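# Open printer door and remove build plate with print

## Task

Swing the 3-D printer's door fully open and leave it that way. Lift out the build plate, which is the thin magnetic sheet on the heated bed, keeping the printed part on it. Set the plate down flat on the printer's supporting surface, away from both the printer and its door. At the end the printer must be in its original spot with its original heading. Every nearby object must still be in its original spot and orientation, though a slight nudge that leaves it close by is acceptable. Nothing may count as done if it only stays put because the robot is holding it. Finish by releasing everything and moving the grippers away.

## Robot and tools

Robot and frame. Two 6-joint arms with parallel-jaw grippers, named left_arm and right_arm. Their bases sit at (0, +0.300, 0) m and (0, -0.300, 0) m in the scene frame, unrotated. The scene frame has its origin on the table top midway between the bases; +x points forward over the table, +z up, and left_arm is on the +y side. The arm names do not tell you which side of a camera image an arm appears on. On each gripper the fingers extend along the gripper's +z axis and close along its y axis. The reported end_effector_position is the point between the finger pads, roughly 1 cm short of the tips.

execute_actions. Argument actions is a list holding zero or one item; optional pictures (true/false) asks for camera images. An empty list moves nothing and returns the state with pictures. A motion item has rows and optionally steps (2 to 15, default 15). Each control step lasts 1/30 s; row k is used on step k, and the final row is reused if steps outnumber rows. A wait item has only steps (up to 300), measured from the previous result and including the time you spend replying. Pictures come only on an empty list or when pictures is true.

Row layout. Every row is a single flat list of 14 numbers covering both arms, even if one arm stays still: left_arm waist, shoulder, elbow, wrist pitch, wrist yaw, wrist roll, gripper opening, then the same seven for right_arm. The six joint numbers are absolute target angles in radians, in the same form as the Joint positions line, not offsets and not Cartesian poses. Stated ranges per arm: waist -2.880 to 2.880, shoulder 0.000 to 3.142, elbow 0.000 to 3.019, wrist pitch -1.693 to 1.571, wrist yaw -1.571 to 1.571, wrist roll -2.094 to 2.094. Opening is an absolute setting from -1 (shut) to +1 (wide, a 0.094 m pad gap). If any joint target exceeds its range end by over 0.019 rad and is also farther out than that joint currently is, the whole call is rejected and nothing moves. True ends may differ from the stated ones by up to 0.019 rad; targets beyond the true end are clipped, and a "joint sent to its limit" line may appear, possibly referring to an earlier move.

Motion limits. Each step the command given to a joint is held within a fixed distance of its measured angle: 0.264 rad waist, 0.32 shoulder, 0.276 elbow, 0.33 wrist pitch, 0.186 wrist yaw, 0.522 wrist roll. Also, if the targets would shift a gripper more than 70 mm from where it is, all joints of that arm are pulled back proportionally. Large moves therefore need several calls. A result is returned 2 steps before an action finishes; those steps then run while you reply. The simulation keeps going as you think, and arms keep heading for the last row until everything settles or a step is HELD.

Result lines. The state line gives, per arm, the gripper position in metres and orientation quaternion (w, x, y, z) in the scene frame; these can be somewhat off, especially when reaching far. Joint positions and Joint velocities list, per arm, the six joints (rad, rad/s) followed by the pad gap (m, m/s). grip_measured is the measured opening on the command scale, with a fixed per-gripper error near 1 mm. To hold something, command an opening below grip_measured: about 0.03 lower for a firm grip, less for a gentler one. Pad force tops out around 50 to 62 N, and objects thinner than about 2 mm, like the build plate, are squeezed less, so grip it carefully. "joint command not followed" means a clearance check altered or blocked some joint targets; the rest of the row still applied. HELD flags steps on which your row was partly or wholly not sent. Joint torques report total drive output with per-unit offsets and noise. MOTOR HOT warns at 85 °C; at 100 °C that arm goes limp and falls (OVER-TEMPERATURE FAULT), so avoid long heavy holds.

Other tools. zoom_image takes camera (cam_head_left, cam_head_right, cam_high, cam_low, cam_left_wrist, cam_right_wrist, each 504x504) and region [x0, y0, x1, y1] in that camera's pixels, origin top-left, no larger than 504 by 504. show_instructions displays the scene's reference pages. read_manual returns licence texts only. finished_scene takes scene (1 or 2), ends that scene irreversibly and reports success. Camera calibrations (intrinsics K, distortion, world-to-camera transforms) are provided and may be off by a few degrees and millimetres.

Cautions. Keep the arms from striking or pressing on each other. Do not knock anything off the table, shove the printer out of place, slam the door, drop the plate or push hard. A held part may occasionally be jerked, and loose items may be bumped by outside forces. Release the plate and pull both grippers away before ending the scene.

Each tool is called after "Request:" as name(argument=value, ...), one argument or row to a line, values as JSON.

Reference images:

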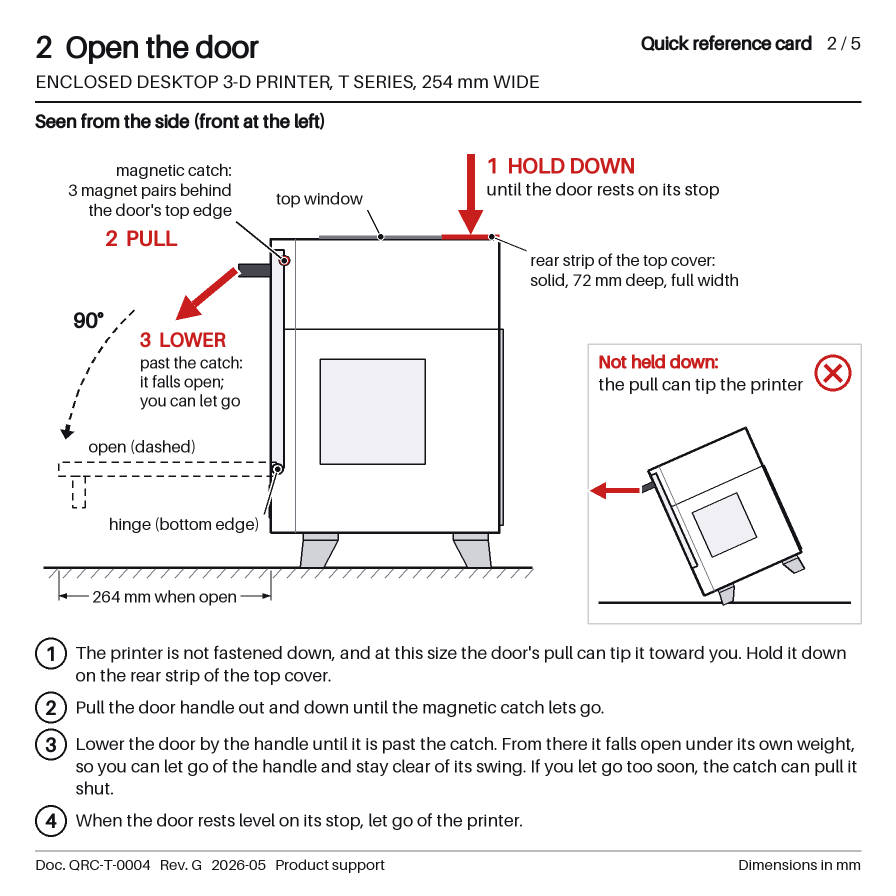

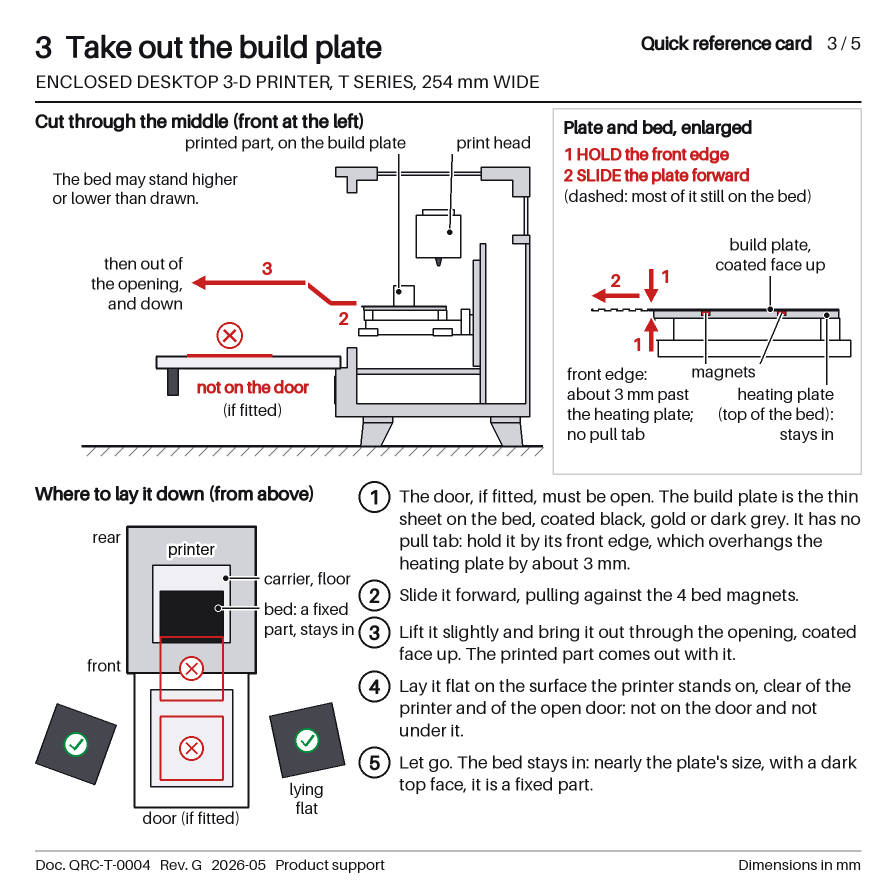

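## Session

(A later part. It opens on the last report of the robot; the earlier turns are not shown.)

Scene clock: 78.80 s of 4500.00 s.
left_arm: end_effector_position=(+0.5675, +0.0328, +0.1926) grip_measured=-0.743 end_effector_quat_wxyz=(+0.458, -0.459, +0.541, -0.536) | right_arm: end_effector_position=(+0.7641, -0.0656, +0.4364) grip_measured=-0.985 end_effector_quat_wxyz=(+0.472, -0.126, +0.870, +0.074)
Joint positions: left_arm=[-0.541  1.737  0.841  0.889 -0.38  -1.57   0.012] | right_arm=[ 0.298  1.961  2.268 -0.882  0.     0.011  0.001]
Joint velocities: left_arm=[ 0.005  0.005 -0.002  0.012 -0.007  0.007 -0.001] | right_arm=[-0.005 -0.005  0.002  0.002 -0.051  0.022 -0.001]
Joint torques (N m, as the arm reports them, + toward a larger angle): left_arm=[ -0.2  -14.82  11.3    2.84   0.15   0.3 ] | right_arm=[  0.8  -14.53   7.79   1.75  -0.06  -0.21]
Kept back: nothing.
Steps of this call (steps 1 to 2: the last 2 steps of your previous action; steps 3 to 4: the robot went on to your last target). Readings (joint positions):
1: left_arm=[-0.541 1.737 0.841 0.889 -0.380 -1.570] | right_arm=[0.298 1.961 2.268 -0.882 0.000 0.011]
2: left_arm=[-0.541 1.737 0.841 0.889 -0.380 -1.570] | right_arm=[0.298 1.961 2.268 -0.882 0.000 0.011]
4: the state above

Request:
execute_actions(
  actions=[
    {"rows":[[-0.541,1.737,0.841,0.909,-0.38,-1.56,-0.745,0.305,2.04,2.245,-0.888,0,0,-1],[-0.541,1.735,0.8385,0.909,-0.38,-1.56,-0.745,0.305,2.04,2.245,-0.888,0,0,-1],[-0.541,1.733,0.836,0.909,-0.38,-1.56,-0.745,0.305,2.04,2.245,-0.888,0,0,-1],[-0.541,1.731,0.8335,0.909,-0.38,-1.56,-0.745,0.305,2.04,2.245,-0.888,0,0,-1],[-0.541,1.729,0.831,0.909,-0.38,-1.56,-0.745,0.305,2.04,2.245,-0.888,0,0,-1],[-0.541,1.727,0.8285,0.909,-0.38,-1.56,-0.745,0.305,2.04,2.245,-0.888,0,0,-1],[-0.541,1.725,0.826,0.909,-0.38,-1.56,-0.745,0.305,2.04,2.245,-0.888,0,0,-1],[-0.541,1.723,0.8235,0.909,-0.38,-1.56,-0.745,0.305,2.04,2.245,-0.888,0,0,-1],[-0.541,1.721,0.821,0.909,-0.38,-1.56,-0.745,0.305,2.04,2.245,-0.888,0,0,-1],[-0.541,1.719,0.8185,0.909,-0.38,-1.56,-0.745,0.305,2.04,2.245,-0.888,0,0,-1],[-0.541,1.717,0.817,0.909,-0.38,-1.56,-0.745,0.305,2.04,2.245,-0.888,0,0,-1]],"steps":15},
  ],
  pictures=true,
)

Request:
zoom_image(
  camera="cam_left_wrist",
  region=[205, 100, 305, 300],
)

Scene clock: 79.87 s of 4500.00 s.
left_arm: end_effector_position=(+0.5632, +0.0354, +0.1880) grip_measured=-0.743 end_effector_quat_wxyz=(+0.457, -0.460, +0.544, -0.533) | right_arm: end_effector_position=(+0.7641, -0.0656, +0.4364) grip_measured=-0.985 end_effector_quat_wxyz=(+0.472, -0.126, +0.870, +0.074)
Joint positions: left_arm=[-0.541  1.734  0.825  0.893 -0.38  -1.57   0.012] | right_arm=[ 0.298  1.961  2.268 -0.882  0.     0.011  0.001]
Joint velocities: left_arm=[-0.015 -0.024 -0.056 -0.002 -0.007  0.051 -0.   ] | right_arm=[-0.005 -0.005  0.007 -0.002 -0.022 -0.022 -0.001]
Joint torques (N m, as the arm reports them, + toward a larger angle): left_arm=[ -1.03 -17.97   7.38   2.72  -0.02   0.3 ] | right_arm=[  0.82 -14.53   7.78   1.73  -0.06  -0.21]
Steps of this call (steps 1 to 15: the robot went on to your last target; steps 16 to 19: nothing new was sent; steps 20 to 32: the first 13 steps of this action). Readings (joint positions):
20: left_arm=[-0.541 1.737 0.841 0.889 -0.380 -1.570] | right_arm=[0.298 1.961 2.268 -0.882 0.000 0.011]
21: left_arm=[-0.541 1.737 0.841 0.889 -0.380 -1.570] | right_arm=[0.298 1.961 2.268 -0.882 0.000 0.011]
23: left_arm=[-0.541 1.737 0.841 0.889 -0.380 -1.570] | right_arm=[0.298 1.961 2.268 -0.882 0.000 0.011]
27: left_arm=[-0.541 1.737 0.837 0.892 -0.380 -1.570] | right_arm=[0.298 1.961 2.268 -0.882 0.000 0.011]
32: the state above
camera_calibration (this result's frames):
cam_left_wrist: T_world_to_cam=[[0.0260713, -0.0068103, 0.999637, -0.199657], [-0.706042, -0.70804, 0.0135904, 0.428802], [0.70769, -0.70614, -0.0232679, -0.240361], [0, 0, 0, 1]] pos_world=[0.478059, 0.132521, 0.188165]
cam_right_wrist: T_world_to_cam=[[0.2934, -0.955877, -0.0146803, -0.277268], [-0.891196, -0.267925, -0.366041, 0.831181], [0.345957, 0.12048, -0.930483, 0.272458], [0, 0, 0, 1]] pos_world=[0.727837, -0.0751658, 0.553693]

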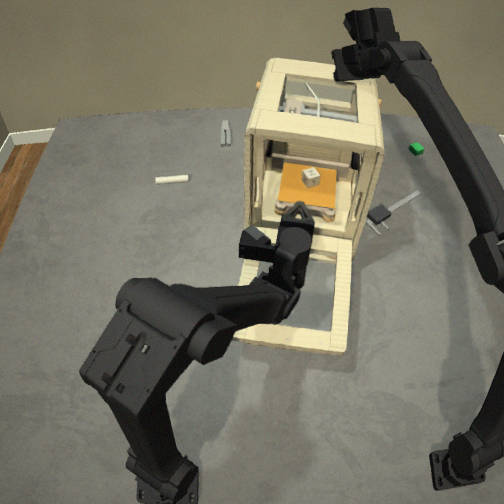

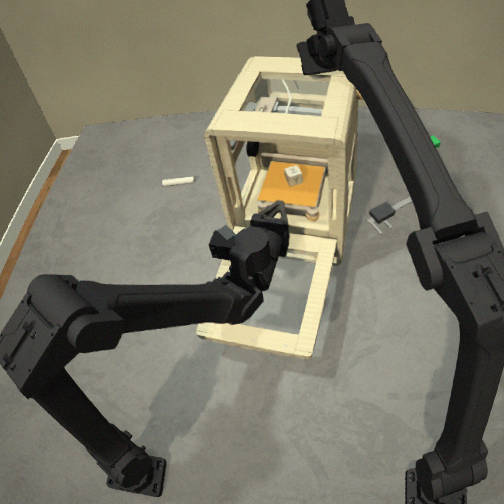

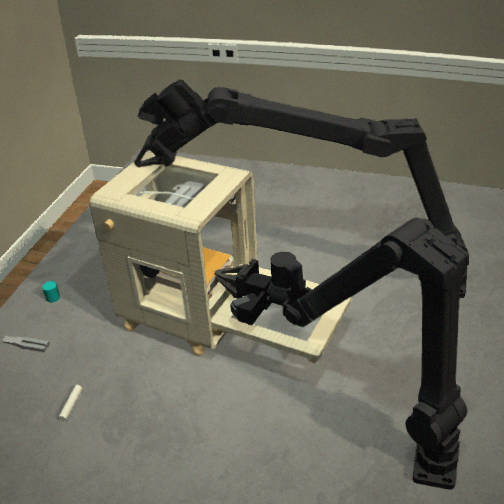

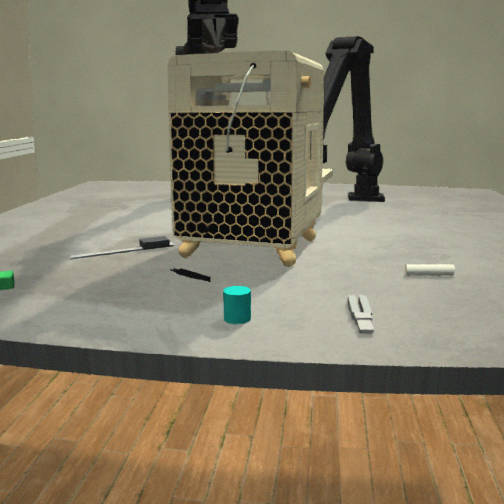

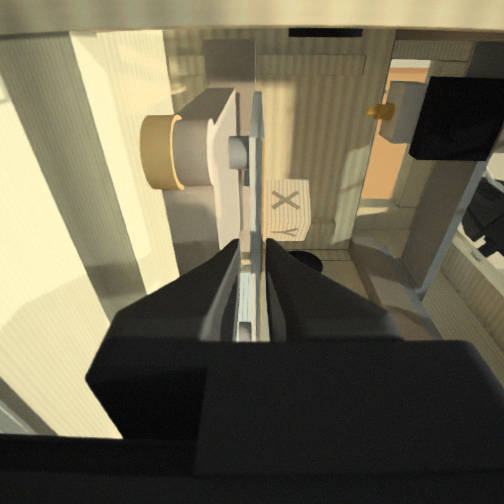

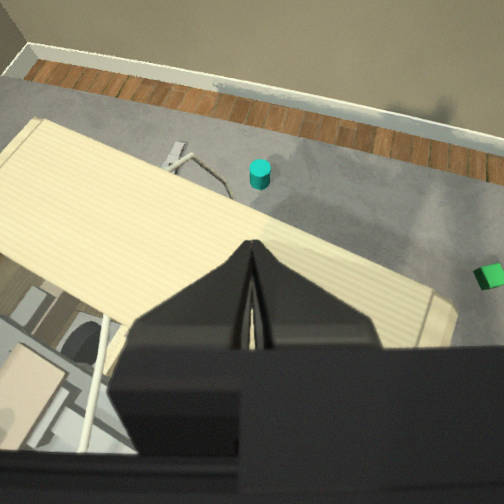

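Region (205, 100, 305, 300) of cam_left_wrist's 504x504 image, scaled by 2.520, with more detail than that image has.

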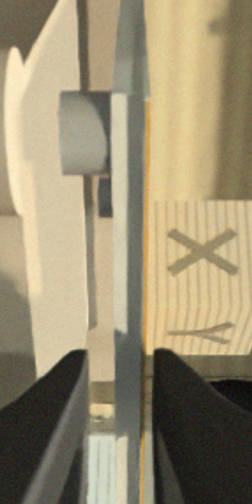

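Request:
execute_actions(
  actions=[
    {"rows":[[-0.541,1.712,0.817,0.909,-0.38,-1.56,-0.745,0.305,2.04,2.245,-0.888,0,0,-1],[-0.541,1.708,0.817,0.909,-0.38,-1.56,-0.745,0.305,2.04,2.245,-0.888,0,0,-1],[-0.541,1.704,0.817,0.909,-0.38,-1.56,-0.745,0.305,2.04,2.245,-0.888,0,0,-1],[-0.541,1.7,0.817,0.909,-0.38,-1.56,-0.745,0.305,2.04,2.245,-0.888,0,0,-1]],"steps":12},
  ],
  pictures=true,
)

Request:
zoom_image(
  camera="cam_left_wrist",
  region=[205, 100, 305, 300],
)

Scene clock: 80.33 s of 4500.00 s.
left_arm: end_effector_position=(+0.5612, +0.0366, +0.1973) grip_measured=-0.743 end_effector_quat_wxyz=(+0.458, -0.458, +0.539, -0.538) | right_arm: end_effector_position=(+0.7641, -0.0656, +0.4364) grip_measured=-0.985 end_effector_quat_wxyz=(+0.472, -0.126, +0.870, +0.074)
Joint positions: left_arm=[-0.541  1.715  0.822  0.893 -0.38  -1.57   0.012] | right_arm=[ 0.298  1.961  2.268 -0.882  0.     0.011  0.001]
Joint velocities: left_arm=[ 0.005 -0.015 -0.002 -0.012 -0.037 -0.022 -0.001] | right_arm=[ 0.005 -0.005 -0.017 -0.002 -0.037 -0.125 -0.001]
Joint torques (N m, as the arm reports them, + toward a larger angle): left_arm=[ -0.99 -17.14   7.73   2.75   0.01   0.29] | right_arm=[  0.93 -14.83   7.8    1.71  -0.06  -0.21]
Steps of this call (steps 1 to 2: the last 2 steps of your previous action; steps 3 to 4: the robot went on to your last target; steps 5 to 14: the first 10 steps of this action). Readings (joint positions):
5: left_arm=[-0.541 1.732 0.824 0.893 -0.380 -1.570] | right_arm=[0.298 1.961 2.268 -0.882 0.000 0.011]
6: left_arm=[-0.541 1.731 0.824 0.893 -0.380 -1.570] | right_arm=[0.298 1.961 2.268 -0.882 0.000 0.011]
8: left_arm=[-0.541 1.727 0.824 0.893 -0.380 -1.570] | right_arm=[0.298 1.961 2.268 -0.882 0.000 0.011]
12: left_arm=[-0.541 1.716 0.823 0.893 -0.380 -1.570] | right_arm=[0.298 1.961 2.268 -0.882 0.000 0.011]
14: the state above
camera_calibration (this result's frames):
cam_left_wrist: T_world_to_cam=[[0.0133212, 0.00085018, 0.999911, -0.202117], [-0.706192, -0.707949, 0.0100101, 0.428907], [0.707895, -0.706263, -0.00883033, -0.24086], [0, 0, 0, 1]] pos_world=[0.476087, 0.133706, 0.195679]
cam_right_wrist: T_world_to_cam=[[0.2934, -0.955877, -0.0146803, -0.277268], [-0.891196, -0.267925, -0.366041, 0.831181], [0.345957, 0.12048, -0.930483, 0.272458], [0, 0, 0, 1]] pos_world=[0.727837, -0.0751658, 0.553693]

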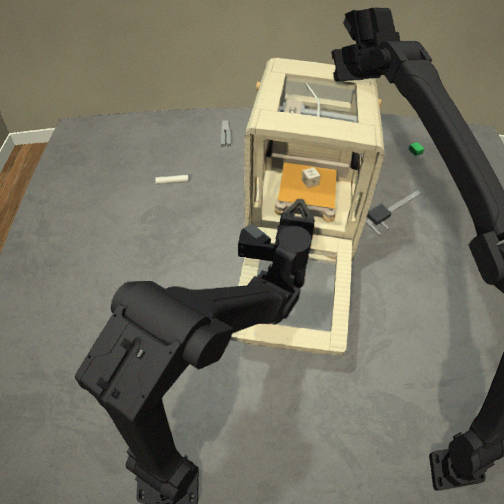

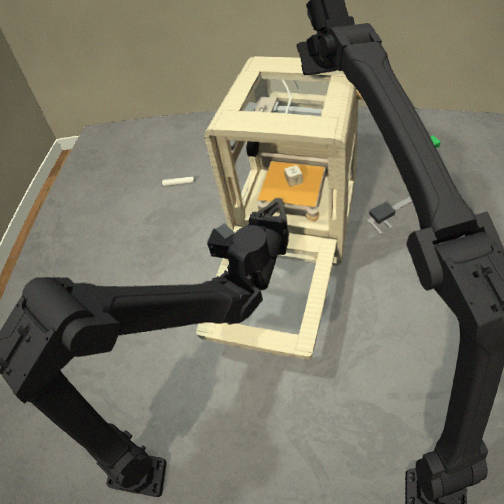

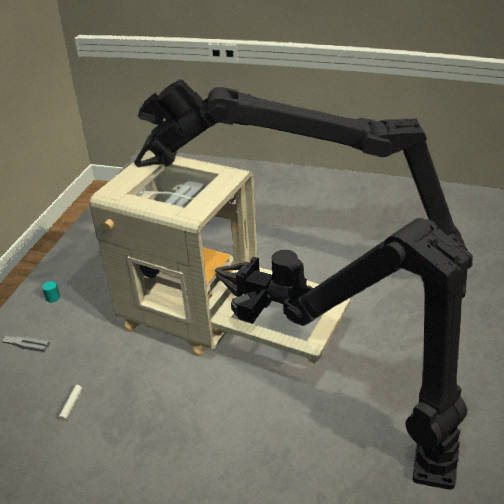

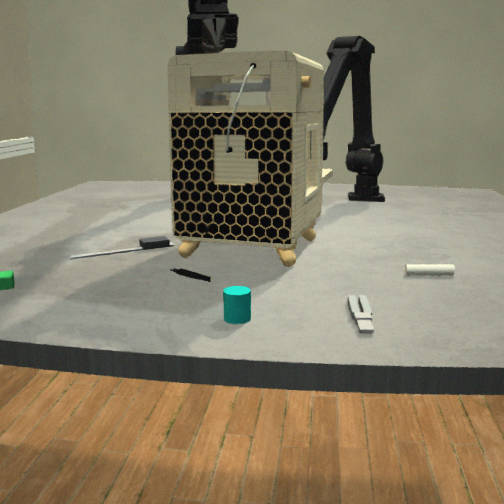

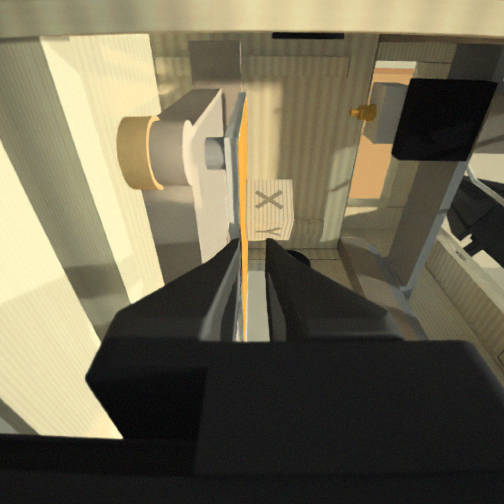

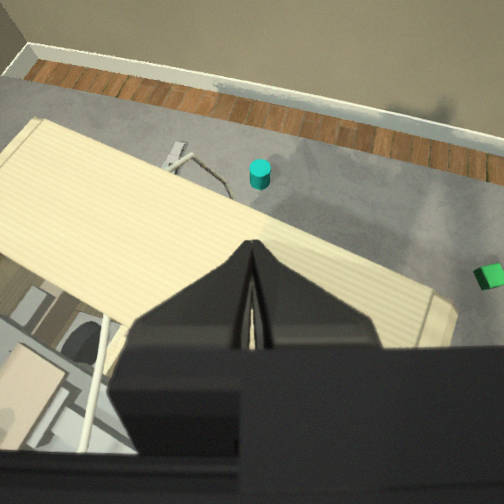

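Region (205, 100, 305, 300) of cam_left_wrist's 504x504 image, scaled by 2.520, with more detail than that image has.

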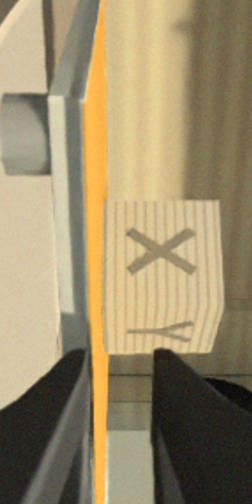

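Request:
execute_actions(
  actions=[
    {"rows":[[-0.541,1.715,0.822,0.895,-0.38,-1.56,-0.745,0.305,2.04,2.245,-0.888,0,0,-1],[-0.541,1.715,0.822,0.885,-0.38,-1.56,-0.745,0.305,2.04,2.245,-0.888,0,0,-1],[-0.541,1.715,0.822,0.88,-0.38,-1.56,-0.745,0.305,2.04,2.245,-0.888,0,0,-1],[-0.541,1.715,0.822,0.876,-0.38,-1.56,-0.745,0.305,2.04,2.245,-0.888,0,0,-1],[-0.541,1.715,0.822,0.872,-0.38,-1.56,-0.745,0.305,2.04,2.245,-0.888,0,0,-1]],"steps":12},
  ],
  pictures=true,
)

Request:
zoom_image(
  camera="cam_left_wrist",
  region=[205, 100, 305, 300],
)

Scene clock: 80.90 s of 4500.00 s.
left_arm: end_effector_position=(+0.5612, +0.0366, +0.1952) grip_measured=-0.743 end_effector_quat_wxyz=(+0.457, -0.459, +0.542, -0.535) | right_arm: end_effector_position=(+0.7641, -0.0656, +0.4364) grip_measured=-0.985 end_effector_quat_wxyz=(+0.472, -0.126, +0.870, +0.074)
Joint positions: left_arm=[-0.541  1.715  0.822  0.883 -0.38  -1.57   0.012] | right_arm=[ 0.298  1.961  2.268 -0.882  0.     0.011  0.001]
Joint velocities: left_arm=[-0.015  0.005  0.002 -0.037  0.022 -0.095 -0.001] | right_arm=[-0.005  0.005  0.002  0.002 -0.037  0.095  0.001]
Joint torques (N m, as the arm reports them, + toward a larger angle): left_arm=[ -1.17 -16.35   8.13   1.34  -0.02   0.32] | right_arm=[  0.8  -14.54   7.8    1.73  -0.06  -0.2 ]
Steps of this call (steps 1 to 2: the last 2 steps of your previous action; steps 3 to 7: the robot went on to your last target; steps 8 to 17: the first 10 steps of this action). Readings (joint positions):
8: left_arm=[-0.541 1.715 0.822 0.893 -0.380 -1.570] | right_arm=[0.298 1.961 2.268 -0.882 0.000 0.011]
9: left_arm=[-0.541 1.715 0.822 0.893 -0.380 -1.570] | right_arm=[0.298 1.961 2.268 -0.882 0.000 0.011]
11: left_arm=[-0.541 1.715 0.822 0.891 -0.380 -1.570] | right_arm=[0.298 1.961 2.268 -0.882 0.000 0.011]
15: left_arm=[-0.541 1.715 0.822 0.884 -0.380 -1.570] | right_arm=[0.298 1.961 2.268 -0.882 0.000 0.011]
17: the state above
camera_calibration (this result's frames):
cam_left_wrist: T_world_to_cam=[[0.0211679, -0.00386422, 0.999768, -0.204181], [-0.706105, -0.708002, 0.0122137, 0.428448], [0.707791, -0.7062, -0.0177154, -0.239075], [0, 0, 0, 1]] pos_world=[0.476066, 0.133718, 0.194666]
cam_right_wrist: T_world_to_cam=[[0.2934, -0.955877, -0.0146803, -0.277268], [-0.891196, -0.267925, -0.366041, 0.831181], [0.345957, 0.12048, -0.930483, 0.272458], [0, 0, 0, 1]] pos_world=[0.727837, -0.0751658, 0.553693]

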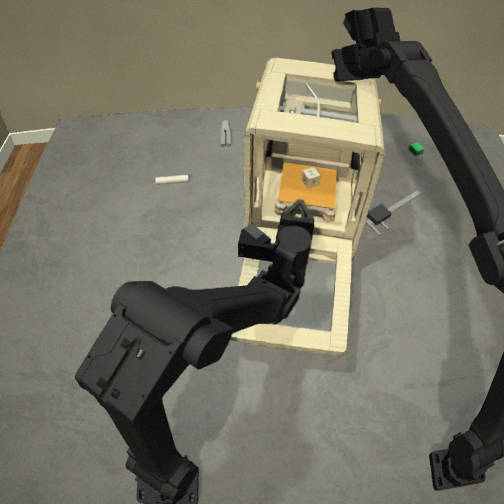

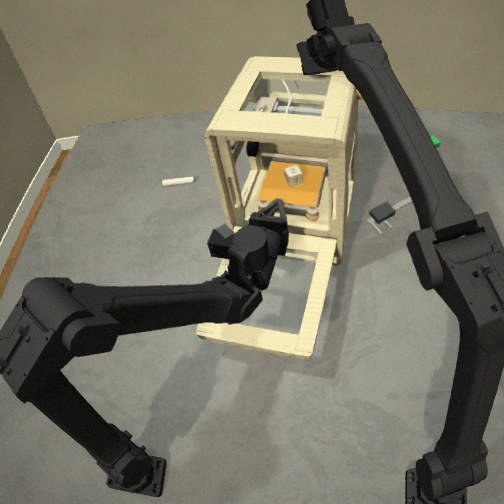

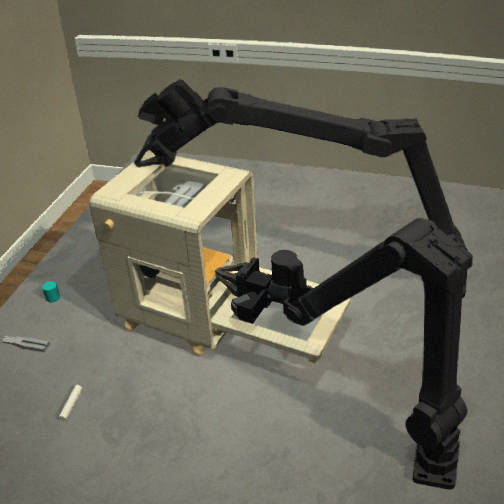

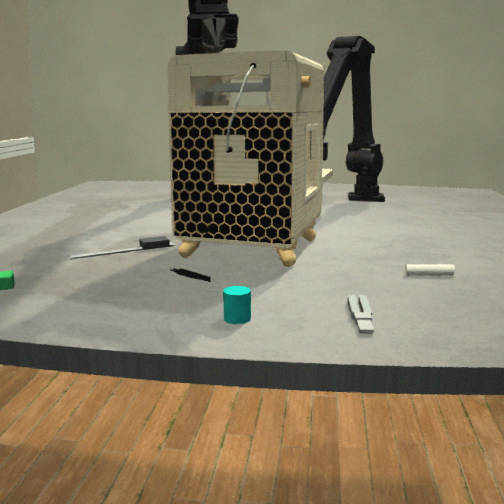

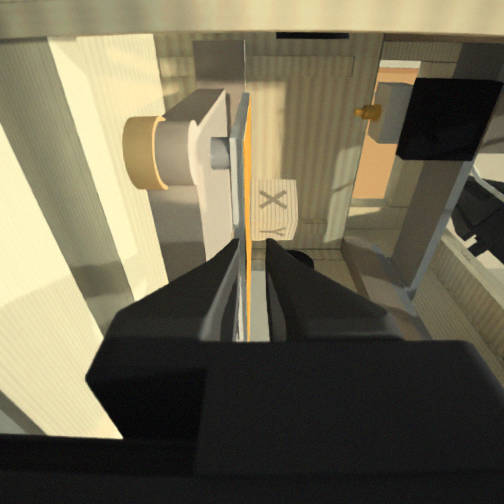

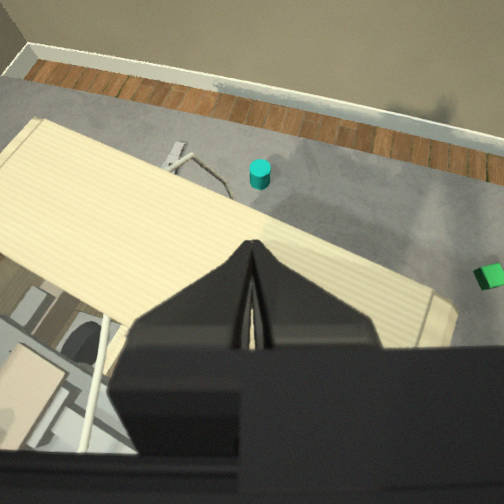

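Region (205, 100, 305, 300) of cam_left_wrist's 504x504 image, scaled by 2.520, with more detail than that image has.

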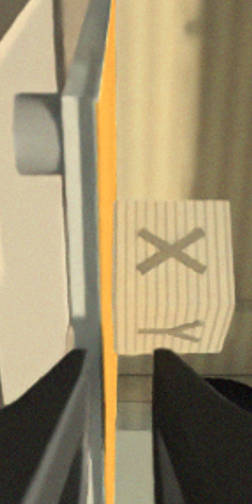

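Request:
execute_actions(
  actions=[
    {"rows":[[-0.541,1.735,0.852,0.872,-0.38,-1.56,-0.745,0.305,2.04,2.245,-0.888,0,0,-1],[-0.541,1.739,0.857,0.872,-0.38,-1.56,-0.745,0.305,2.04,2.245,-0.888,0,0,-1],[-0.541,1.742,0.861,0.872,-0.38,-1.56,-0.745,0.305,2.04,2.245,-0.888,0,0,-1],[-0.541,1.745,0.864,0.872,-0.38,-1.56,-0.745,0.305,2.04,2.245,-0.888,0,0,-1],[-0.541,1.747,0.867,0.872,-0.38,-1.56,-0.745,0.305,2.04,2.245,-0.888,0,0,-1],[-0.541,1.749,0.87,0.872,-0.38,-1.56,-0.745,0.305,2.04,2.245,-0.888,0,0,-1],[-0.541,1.751,0.873,0.872,-0.38,-1.56,-0.745,0.305,2.04,2.245,-0.888,0,0,-1],[-0.541,1.753,0.876,0.872,-0.38,-1.56,-0.745,0.305,2.04,2.245,-0.888,0,0,-1],[-0.541,1.755,0.879,0.872,-0.38,-1.56,-0.745,0.305,2.04,2.245,-0.888,0,0,-1],[-0.541,1.757,0.882,0.872,-0.38,-1.56,-0.745,0.305,2.04,2.245,-0.888,0,0,-1]],"steps":15},
  ],
  pictures=true,
)

Request:
zoom_image(
  camera="cam_left_wrist",
  region=[205, 100, 305, 300],
)

Scene clock: 81.67 s of 4500.00 s.
left_arm: end_effector_position=(+0.5638, +0.0352, +0.1967) grip_measured=-0.743 end_effector_quat_wxyz=(+0.458, -0.459, +0.541, -0.536) | right_arm: end_effector_position=(+0.7643, -0.0655, +0.4362) grip_measured=-0.985 end_effector_quat_wxyz=(+0.472, -0.126, +0.870, +0.074)
Joint positions: left_arm=[-0.541  1.72   0.831  0.883 -0.38  -1.57   0.012] | right_arm=[ 0.298  1.962  2.268 -0.881  0.     0.011  0.001]
Joint velocities: left_arm=[ 0.005 -0.005 -0.012 -0.022 -0.081  0.037  0.   ] | right_arm=[-0.005 -0.005 -0.007 -0.022  0.037 -0.051  0.   ]
Joint torques (N m, as the arm reports them, + toward a larger angle): left_arm=[ -1.19 -12.61  12.38   1.27   0.01   0.33] | right_arm=[  0.97 -14.56   7.69   1.73  -0.09  -0.21]
Steps of this call (steps 1 to 2: the last 2 steps of your previous action; steps 3 to 10: the robot went on to your last target; steps 11 to 23: the first 13 steps of this action). Readings (joint positions):
11: left_arm=[-0.541 1.715 0.822 0.883 -0.380 -1.570] | right_arm=[0.298 1.961 2.268 -0.882 0.000 0.011]
12: left_arm=[-0.541 1.715 0.822 0.883 -0.380 -1.570] | right_arm=[0.298 1.961 2.268 -0.882 0.000 0.011]
14: left_arm=[-0.541 1.715 0.822 0.883 -0.380 -1.570] | right_arm=[0.298 1.961 2.268 -0.882 0.000 0.011]
18: left_arm=[-0.541 1.718 0.828 0.883 -0.380 -1.570] | right_arm=[0.298 1.961 2.268 -0.882 0.000 0.011]
23: the state above
camera_calibration (this result's frames):
cam_left_wrist: T_world_to_cam=[[0.0175705, -0.0016941, 0.999844, -0.203823], [-0.705607, -0.708515, 0.0111993, 0.429204], [0.708386, -0.705694, -0.0136443, -0.243074], [0, 0, 0, 1]] pos_world=[0.47862, 0.132216, 0.195668]
cam_right_wrist: T_world_to_cam=[[0.2934, -0.955877, -0.0146803, -0.277271], [-0.891196, -0.267925, -0.366041, 0.831257], [0.345957, 0.12048, -0.930483, 0.272193], [0, 0, 0, 1]] pos_world=[0.727997, -0.0751165, 0.553475]

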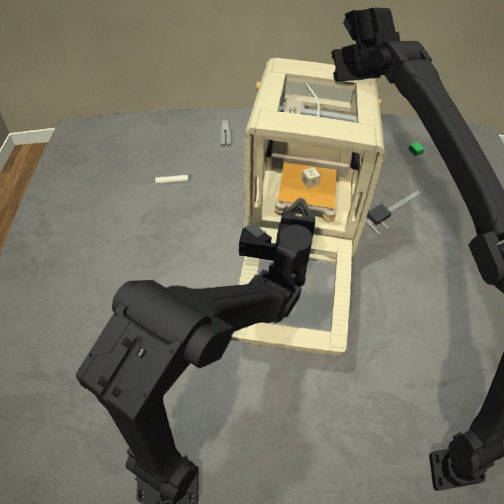

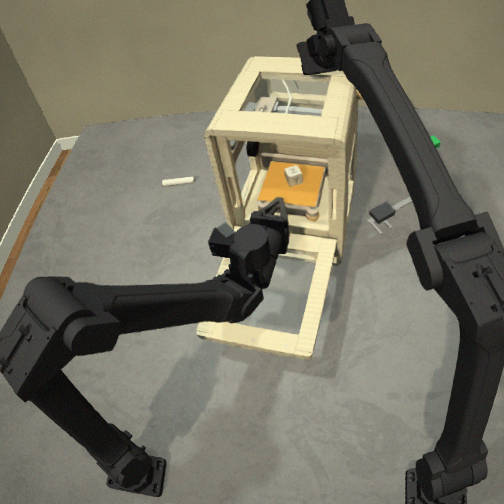

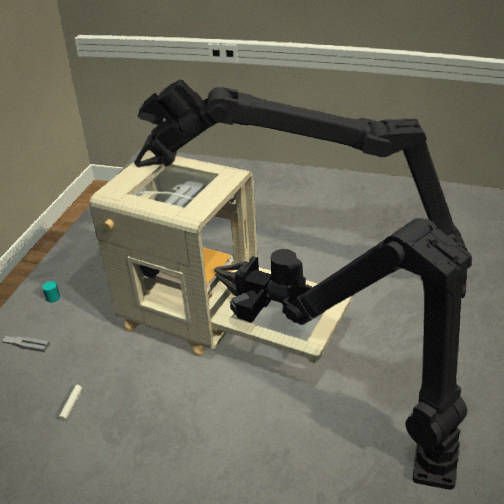

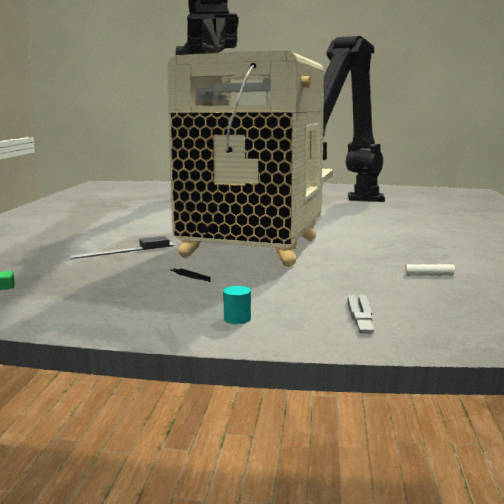

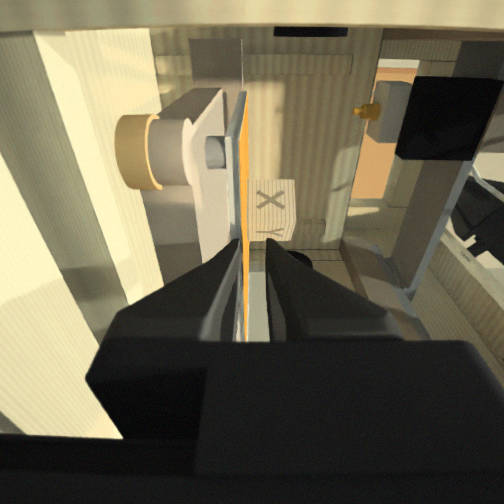

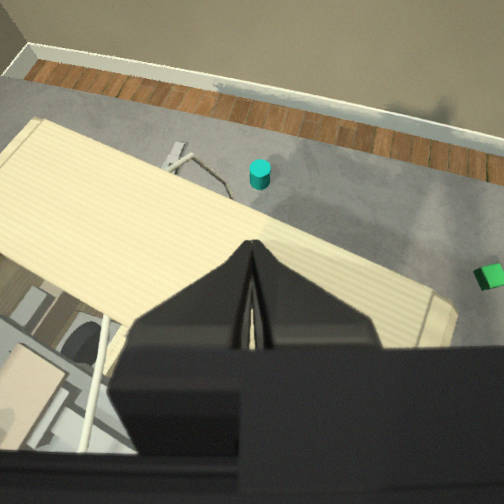

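Region (205, 100, 305, 300) of cam_left_wrist's 504x504 image, scaled by 2.520, with more detail than that image has.

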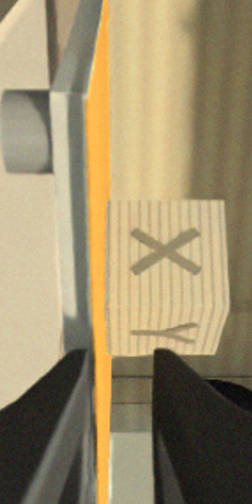

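Request:
execute_actions(
  actions=[],
)

Scene clock: 82.17 s of 4500.00 s.
left_arm: end_effector_position=(+0.5638, +0.0352, +0.1967) grip_measured=-0.743 end_effector_quat_wxyz=(+0.458, -0.459, +0.541, -0.536) | right_arm: end_effector_position=(+0.7643, -0.0655, +0.4362) grip_measured=-0.985 end_effector_quat_wxyz=(+0.472, -0.126, +0.870, +0.074)
Joint positions: left_arm=[-0.541  1.72   0.831  0.883 -0.38  -1.57   0.012] | right_arm=[ 0.298  1.962  2.268 -0.881  0.     0.011  0.001]
Joint velocities: left_arm=[-0.015 -0.015  0.002 -0.007  0.051  0.007 -0.001] | right_arm=[-0.005 -0.005  0.007 -0.002 -0.022  0.037 -0.   ]
Joint torques (N m, as the arm reports them, + toward a larger angle): left_arm=[ -0.92 -13.11  12.53   1.48   0.01   0.27] | right_arm=[  0.76 -14.55   7.77   1.73  -0.07  -0.21]
Kept back: nothing.
Steps of this call (steps 1 to 2: the last 2 steps of your previous action; steps 3 to 15: the robot went on to your last target). Readings (joint positions):
1: left_arm=[-0.541 1.720 0.831 0.883 -0.380 -1.570] | right_arm=[0.298 1.962 2.268 -0.881 0.000 0.011]
2: left_arm=[-0.541 1.720 0.831 0.883 -0.380 -1.570] | right_arm=[0.298 1.962 2.268 -0.881 0.000 0.011]
4: left_arm=[-0.541 1.720 0.831 0.883 -0.380 -1.570] | right_arm=[0.298 1.962 2.268 -0.881 0.000 0.011]
8: left_arm=[-0.541 1.720 0.831 0.883 -0.380 -1.570] | right_arm=[0.298 1.962 2.268 -0.881 0.000 0.011]
15: the state above
All arms were judged still, so your last target was given up. Only a new action makes them travel on or press farther. Fingers that are still opening or closing keep moving.
camera_calibration (this result's frames):
cam_left_wrist: T_world_to_cam=[[0.0175705, -0.0016941, 0.999844, -0.203823], [-0.705607, -0.708515, 0.0111993, 0.429204], [0.708386, -0.705694, -0.0136443, -0.243074], [0, 0, 0, 1]] pos_world=[0.47862, 0.132216, 0.195668]
cam_right_wrist: T_world_to_cam=[[0.2934, -0.955877, -0.0146803, -0.277271], [-0.891196, -0.267925, -0.366041, 0.831257], [0.345957, 0.12048, -0.930483, 0.272193], [0, 0, 0, 1]] pos_world=[0.727997, -0.0751165, 0.553475]

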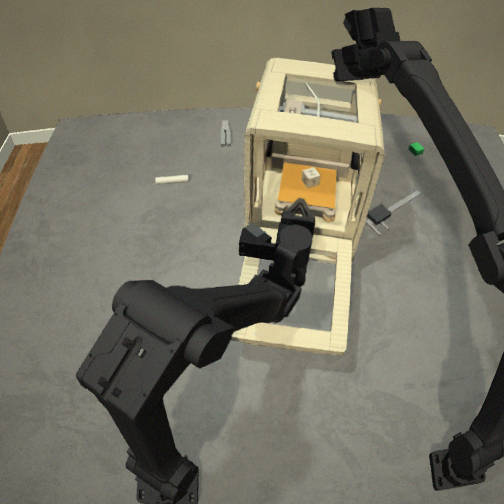

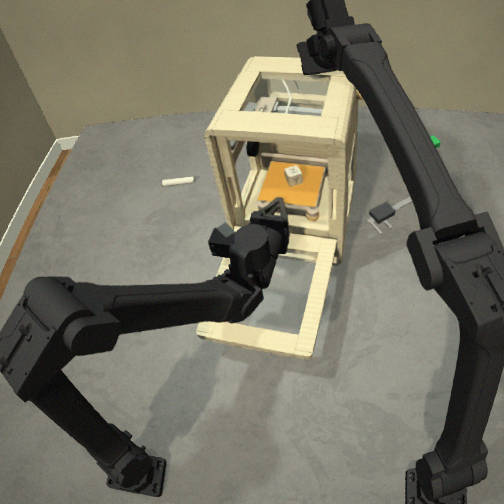

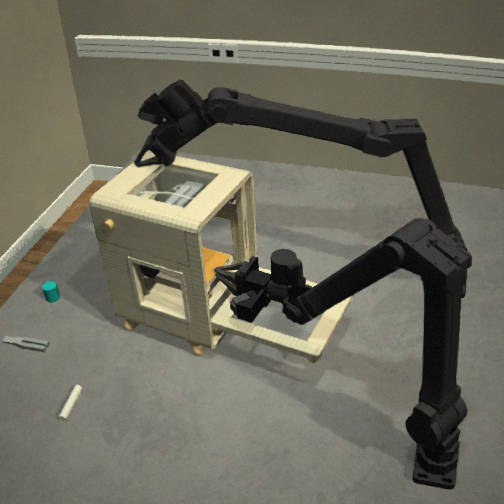

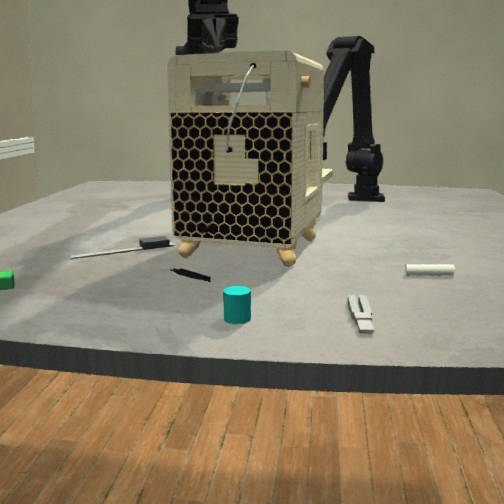

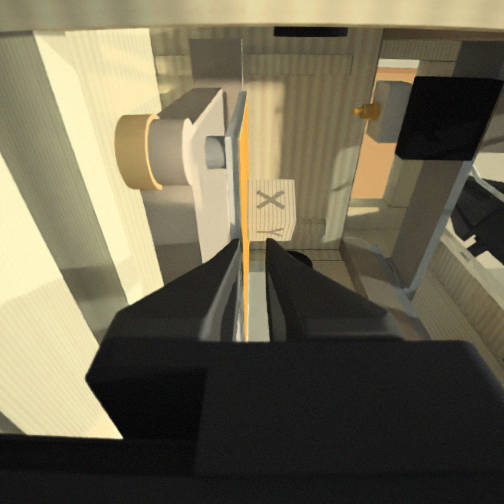

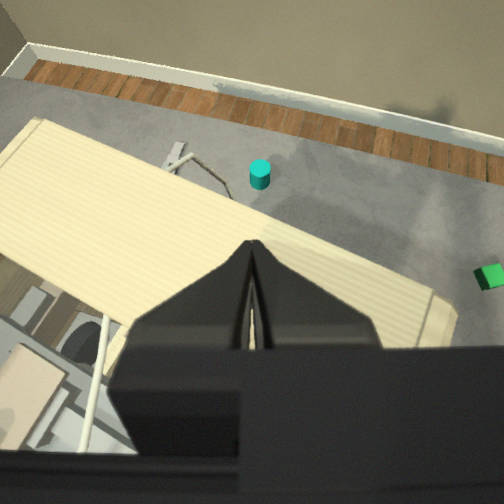

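Request:
zoom_image(
  camera="cam_left_wrist",
  region=[205, 200, 305, 350],
)

Region (205, 200, 305, 350) of cam_left_wrist's 504x504 image, scaled by 3.360, with more detail than that image has.

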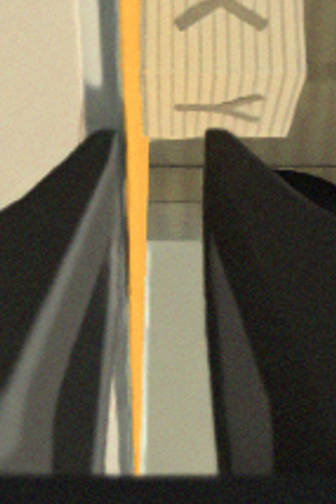

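Request:
execute_actions(
  actions=[
    {"rows": [[-0.541,1.757,0.882,0.863,-0.38,-1.56,-0.745,0.305,2.040,2.245,-0.888,0,0,-1]], "steps": 10},
  ],
)

Scene clock: 83.07 s of 4500.00 s.
left_arm: end_effector_position=(+0.5638, +0.0352, +0.1958) grip_measured=-0.743 end_effector_quat_wxyz=(+0.458, -0.459, +0.542, -0.535) | right_arm: end_effector_position=(+0.7643, -0.0655, +0.4362) grip_measured=-0.985 end_effector_quat_wxyz=(+0.472, -0.126, +0.870, +0.074)
Joint positions: left_arm=[-0.541  1.72   0.831  0.879 -0.38  -1.569  0.012] | right_arm=[ 0.298  1.962  2.268 -0.881  0.     0.011  0.001]
Joint velocities: left_arm=[ 0.005 -0.005 -0.007  0.007  0.037 -0.022 -0.   ] | right_arm=[-0.005 -0.005 -0.002 -0.012 -0.051 -0.051  0.   ]
Joint torques (N m, as the arm reports them, + toward a larger angle): left_arm=[ -1.01 -13.32  12.39   1.05   0.05   0.27] | right_arm=[  0.88 -14.54   7.76   1.72  -0.06  -0.21]
Steps of this call (steps 1 to 19: nothing new was sent; steps 20 to 27: the first 8 steps of this action). Readings (joint positions):
20: left_arm=[-0.541 1.720 0.831 0.882 -0.380 -1.570] | right_arm=[0.298 1.962 2.268 -0.881 0.000 0.011]
21: left_arm=[-0.541 1.720 0.831 0.881 -0.380 -1.569] | right_arm=[0.298 1.962 2.268 -0.881 0.000 0.011]
23: left_arm=[-0.541 1.720 0.831 0.880 -0.380 -1.569] | right_arm=[0.298 1.962 2.268 -0.881 0.000 0.011]
27: the state above

Request:
execute_actions(
  actions=[
    {"rows": [[-0.541,1.762,0.888,0.858,-0.38,-1.56,-0.745,0.305,2.040,2.245,-0.888,0,0,-1],[-0.541,1.766,0.894,0.858,-0.38,-1.56,-0.745,0.305,2.040,2.245,-0.888,0,0,-1],[-0.541,1.770,0.899,0.858,-0.38,-1.56,-0.745,0.305,2.040,2.245,-0.888,0,0,-1]], "steps": 12},
  ],
  pictures=true,
)

Scene clock: 83.50 s of 4500.00 s.
left_arm: end_effector_position=(+0.5641, +0.0350, +0.1960) grip_measured=-0.743 end_effector_quat_wxyz=(+0.458, -0.459, +0.542, -0.535) | right_arm: end_effector_position=(+0.7643, -0.0655, +0.4362) grip_measured=-0.985 end_effector_quat_wxyz=(+0.472, -0.126, +0.870, +0.074)
Joint positions: left_arm=[-0.541  1.72   0.832  0.878 -0.38  -1.569  0.012] | right_arm=[ 0.298  1.962  2.268 -0.881  0.     0.011  0.001]
Joint velocities: left_arm=[-0.015 -0.015 -0.012 -0.002  0.051 -0.022 -0.001] | right_arm=[-0.005  0.005 -0.007 -0.017  0.11   0.037  0.   ]
Joint torques (N m, as the arm reports them, + toward a larger angle): left_arm=[ -1.03 -12.29  13.98   1.06   0.06   0.26] | right_arm=[  0.82 -14.63   7.79   1.73  -0.07  -0.21]
Steps of this call (steps 1 to 2: the last 2 steps of your previous action; step 3: the robot went on to your last target; steps 4 to 13: the first 10 steps of this action). Readings (joint positions):
4: left_arm=[-0.541 1.720 0.831 0.879 -0.380 -1.569] | right_arm=[0.298 1.962 2.268 -0.881 0.000 0.011]
5: left_arm=[-0.541 1.720 0.831 0.878 -0.380 -1.569] | right_arm=[0.298 1.962 2.268 -0.881 0.000 0.011]
7: left_arm=[-0.541 1.720 0.832 0.878 -0.380 -1.569] | right_arm=[0.298 1.962 2.268 -0.881 0.000 0.011]
11: left_arm=[-0.541 1.720 0.832 0.878 -0.380 -1.569] | right_arm=[0.298 1.962 2.268 -0.881 0.000 0.011]
13: the state above
camera_calibration (this result's frames):
cam_left_wrist: T_world_to_cam=[[0.0211058, -0.00423132, 0.999768, -0.205014], [-0.705568, -0.708542, 0.0118963, 0.429133], [0.708328, -0.705656, -0.0179398, -0.242531], [0, 0, 0, 1]] pos_world=[0.478901, 0.132048, 0.195511]
cam_right_wrist: T_world_to_cam=[[0.2934, -0.955877, -0.0146803, -0.277271], [-0.891196, -0.267925, -0.366041, 0.831257], [0.345957, 0.12048, -0.930483, 0.272193], [0, 0, 0, 1]] pos_world=[0.727997, -0.0751165, 0.553475]

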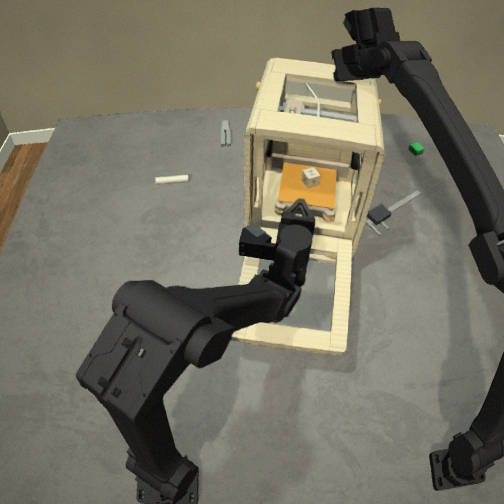

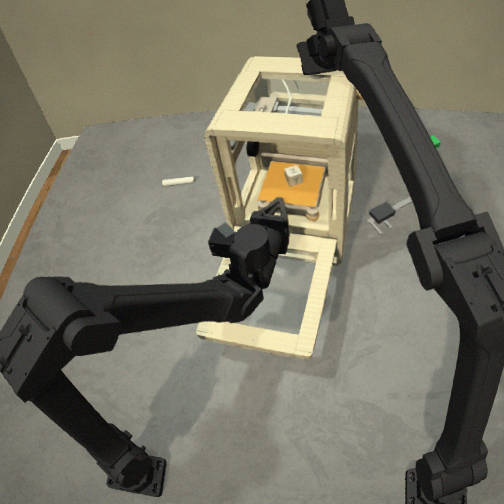

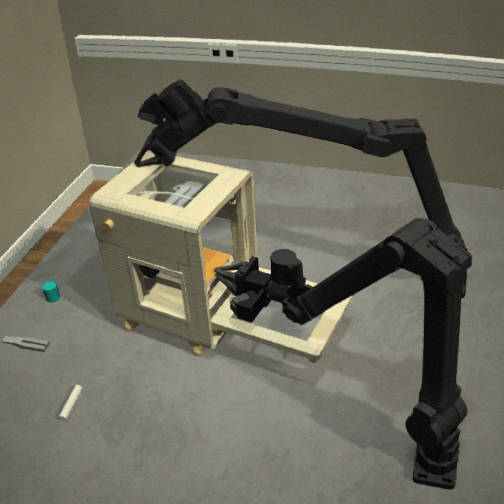

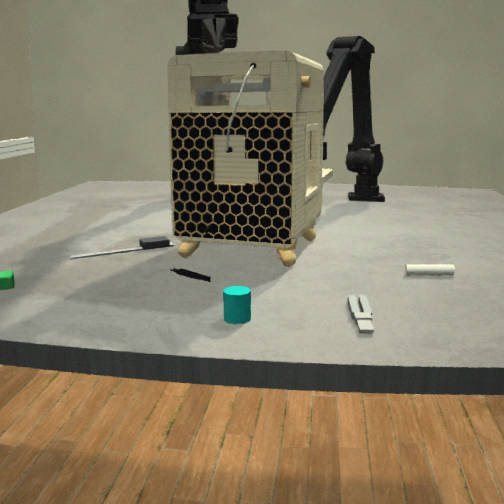

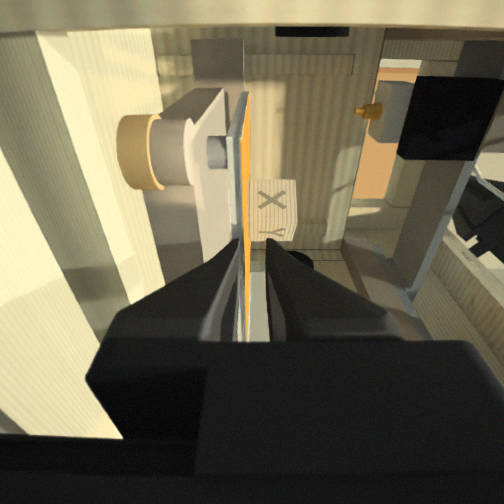

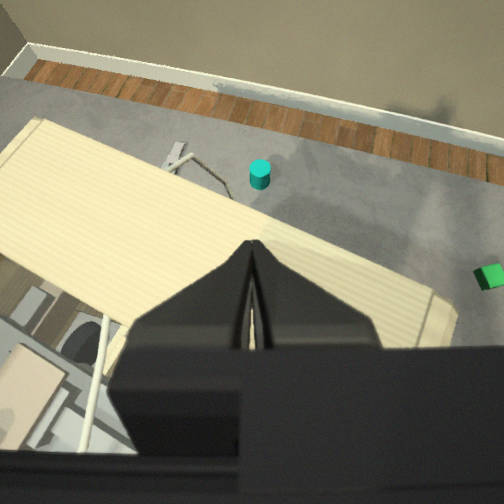

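Request:
zoom_image(
  camera="cam_left_wrist",
  region=[215, 200, 285, 290],
)

Request:
execute_actions(
  actions=[],
  pictures=false,
)

Region (215, 200, 285, 290) of cam_left_wrist's 504x504 image, scaled by 5.600, with more detail than that image has.

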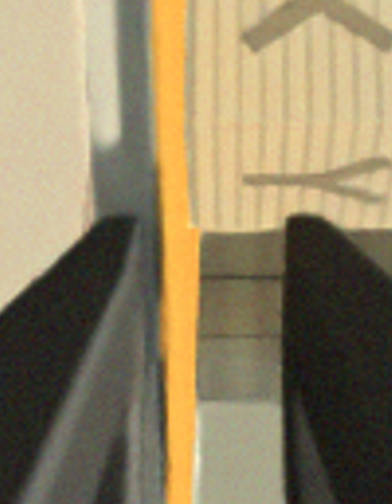

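Scene clock: 83.60 s of 4500.00 s.
left_arm: end_effector_position=(+0.5641, +0.0350, +0.1960) grip_measured=-0.743 end_effector_quat_wxyz=(+0.458, -0.459, +0.542, -0.535) | right_arm: end_effector_position=(+0.7643, -0.0655, +0.4362) grip_measured=-0.985 end_effector_quat_wxyz=(+0.472, -0.126, +0.870, +0.074)
Joint positions: left_arm=[-0.541  1.72   0.832  0.878 -0.38  -1.569  0.012] | right_arm=[ 0.298  1.962  2.268 -0.881  0.     0.011  0.001]
Joint velocities: left_arm=[-0.005  0.005  0.022  0.002  0.022 -0.051 -0.001] | right_arm=[ 0.005  0.005  0.007 -0.002 -0.037 -0.037 -0.001]
Joint torques (N m, as the arm reports them, + toward a larger angle): left_arm=[ -0.91 -11.77  13.93   1.01   0.05   0.28] | right_arm=[  0.81 -14.6    7.78   1.71  -0.06  -0.21]
Kept back: nothing.
Steps of this call (steps 1 to 2: the last 2 steps of your previous action; step 3: the robot went on to your last target). Readings (joint positions):
1: left_arm=[-0.541 1.720 0.832 0.878 -0.380 -1.569] | right_arm=[0.298 1.962 2.268 -0.881 0.000 0.011]
2: left_arm=[-0.541 1.720 0.832 0.878 -0.380 -1.569] | right_arm=[0.298 1.962 2.268 -0.881 0.000 0.011]
3: the state above


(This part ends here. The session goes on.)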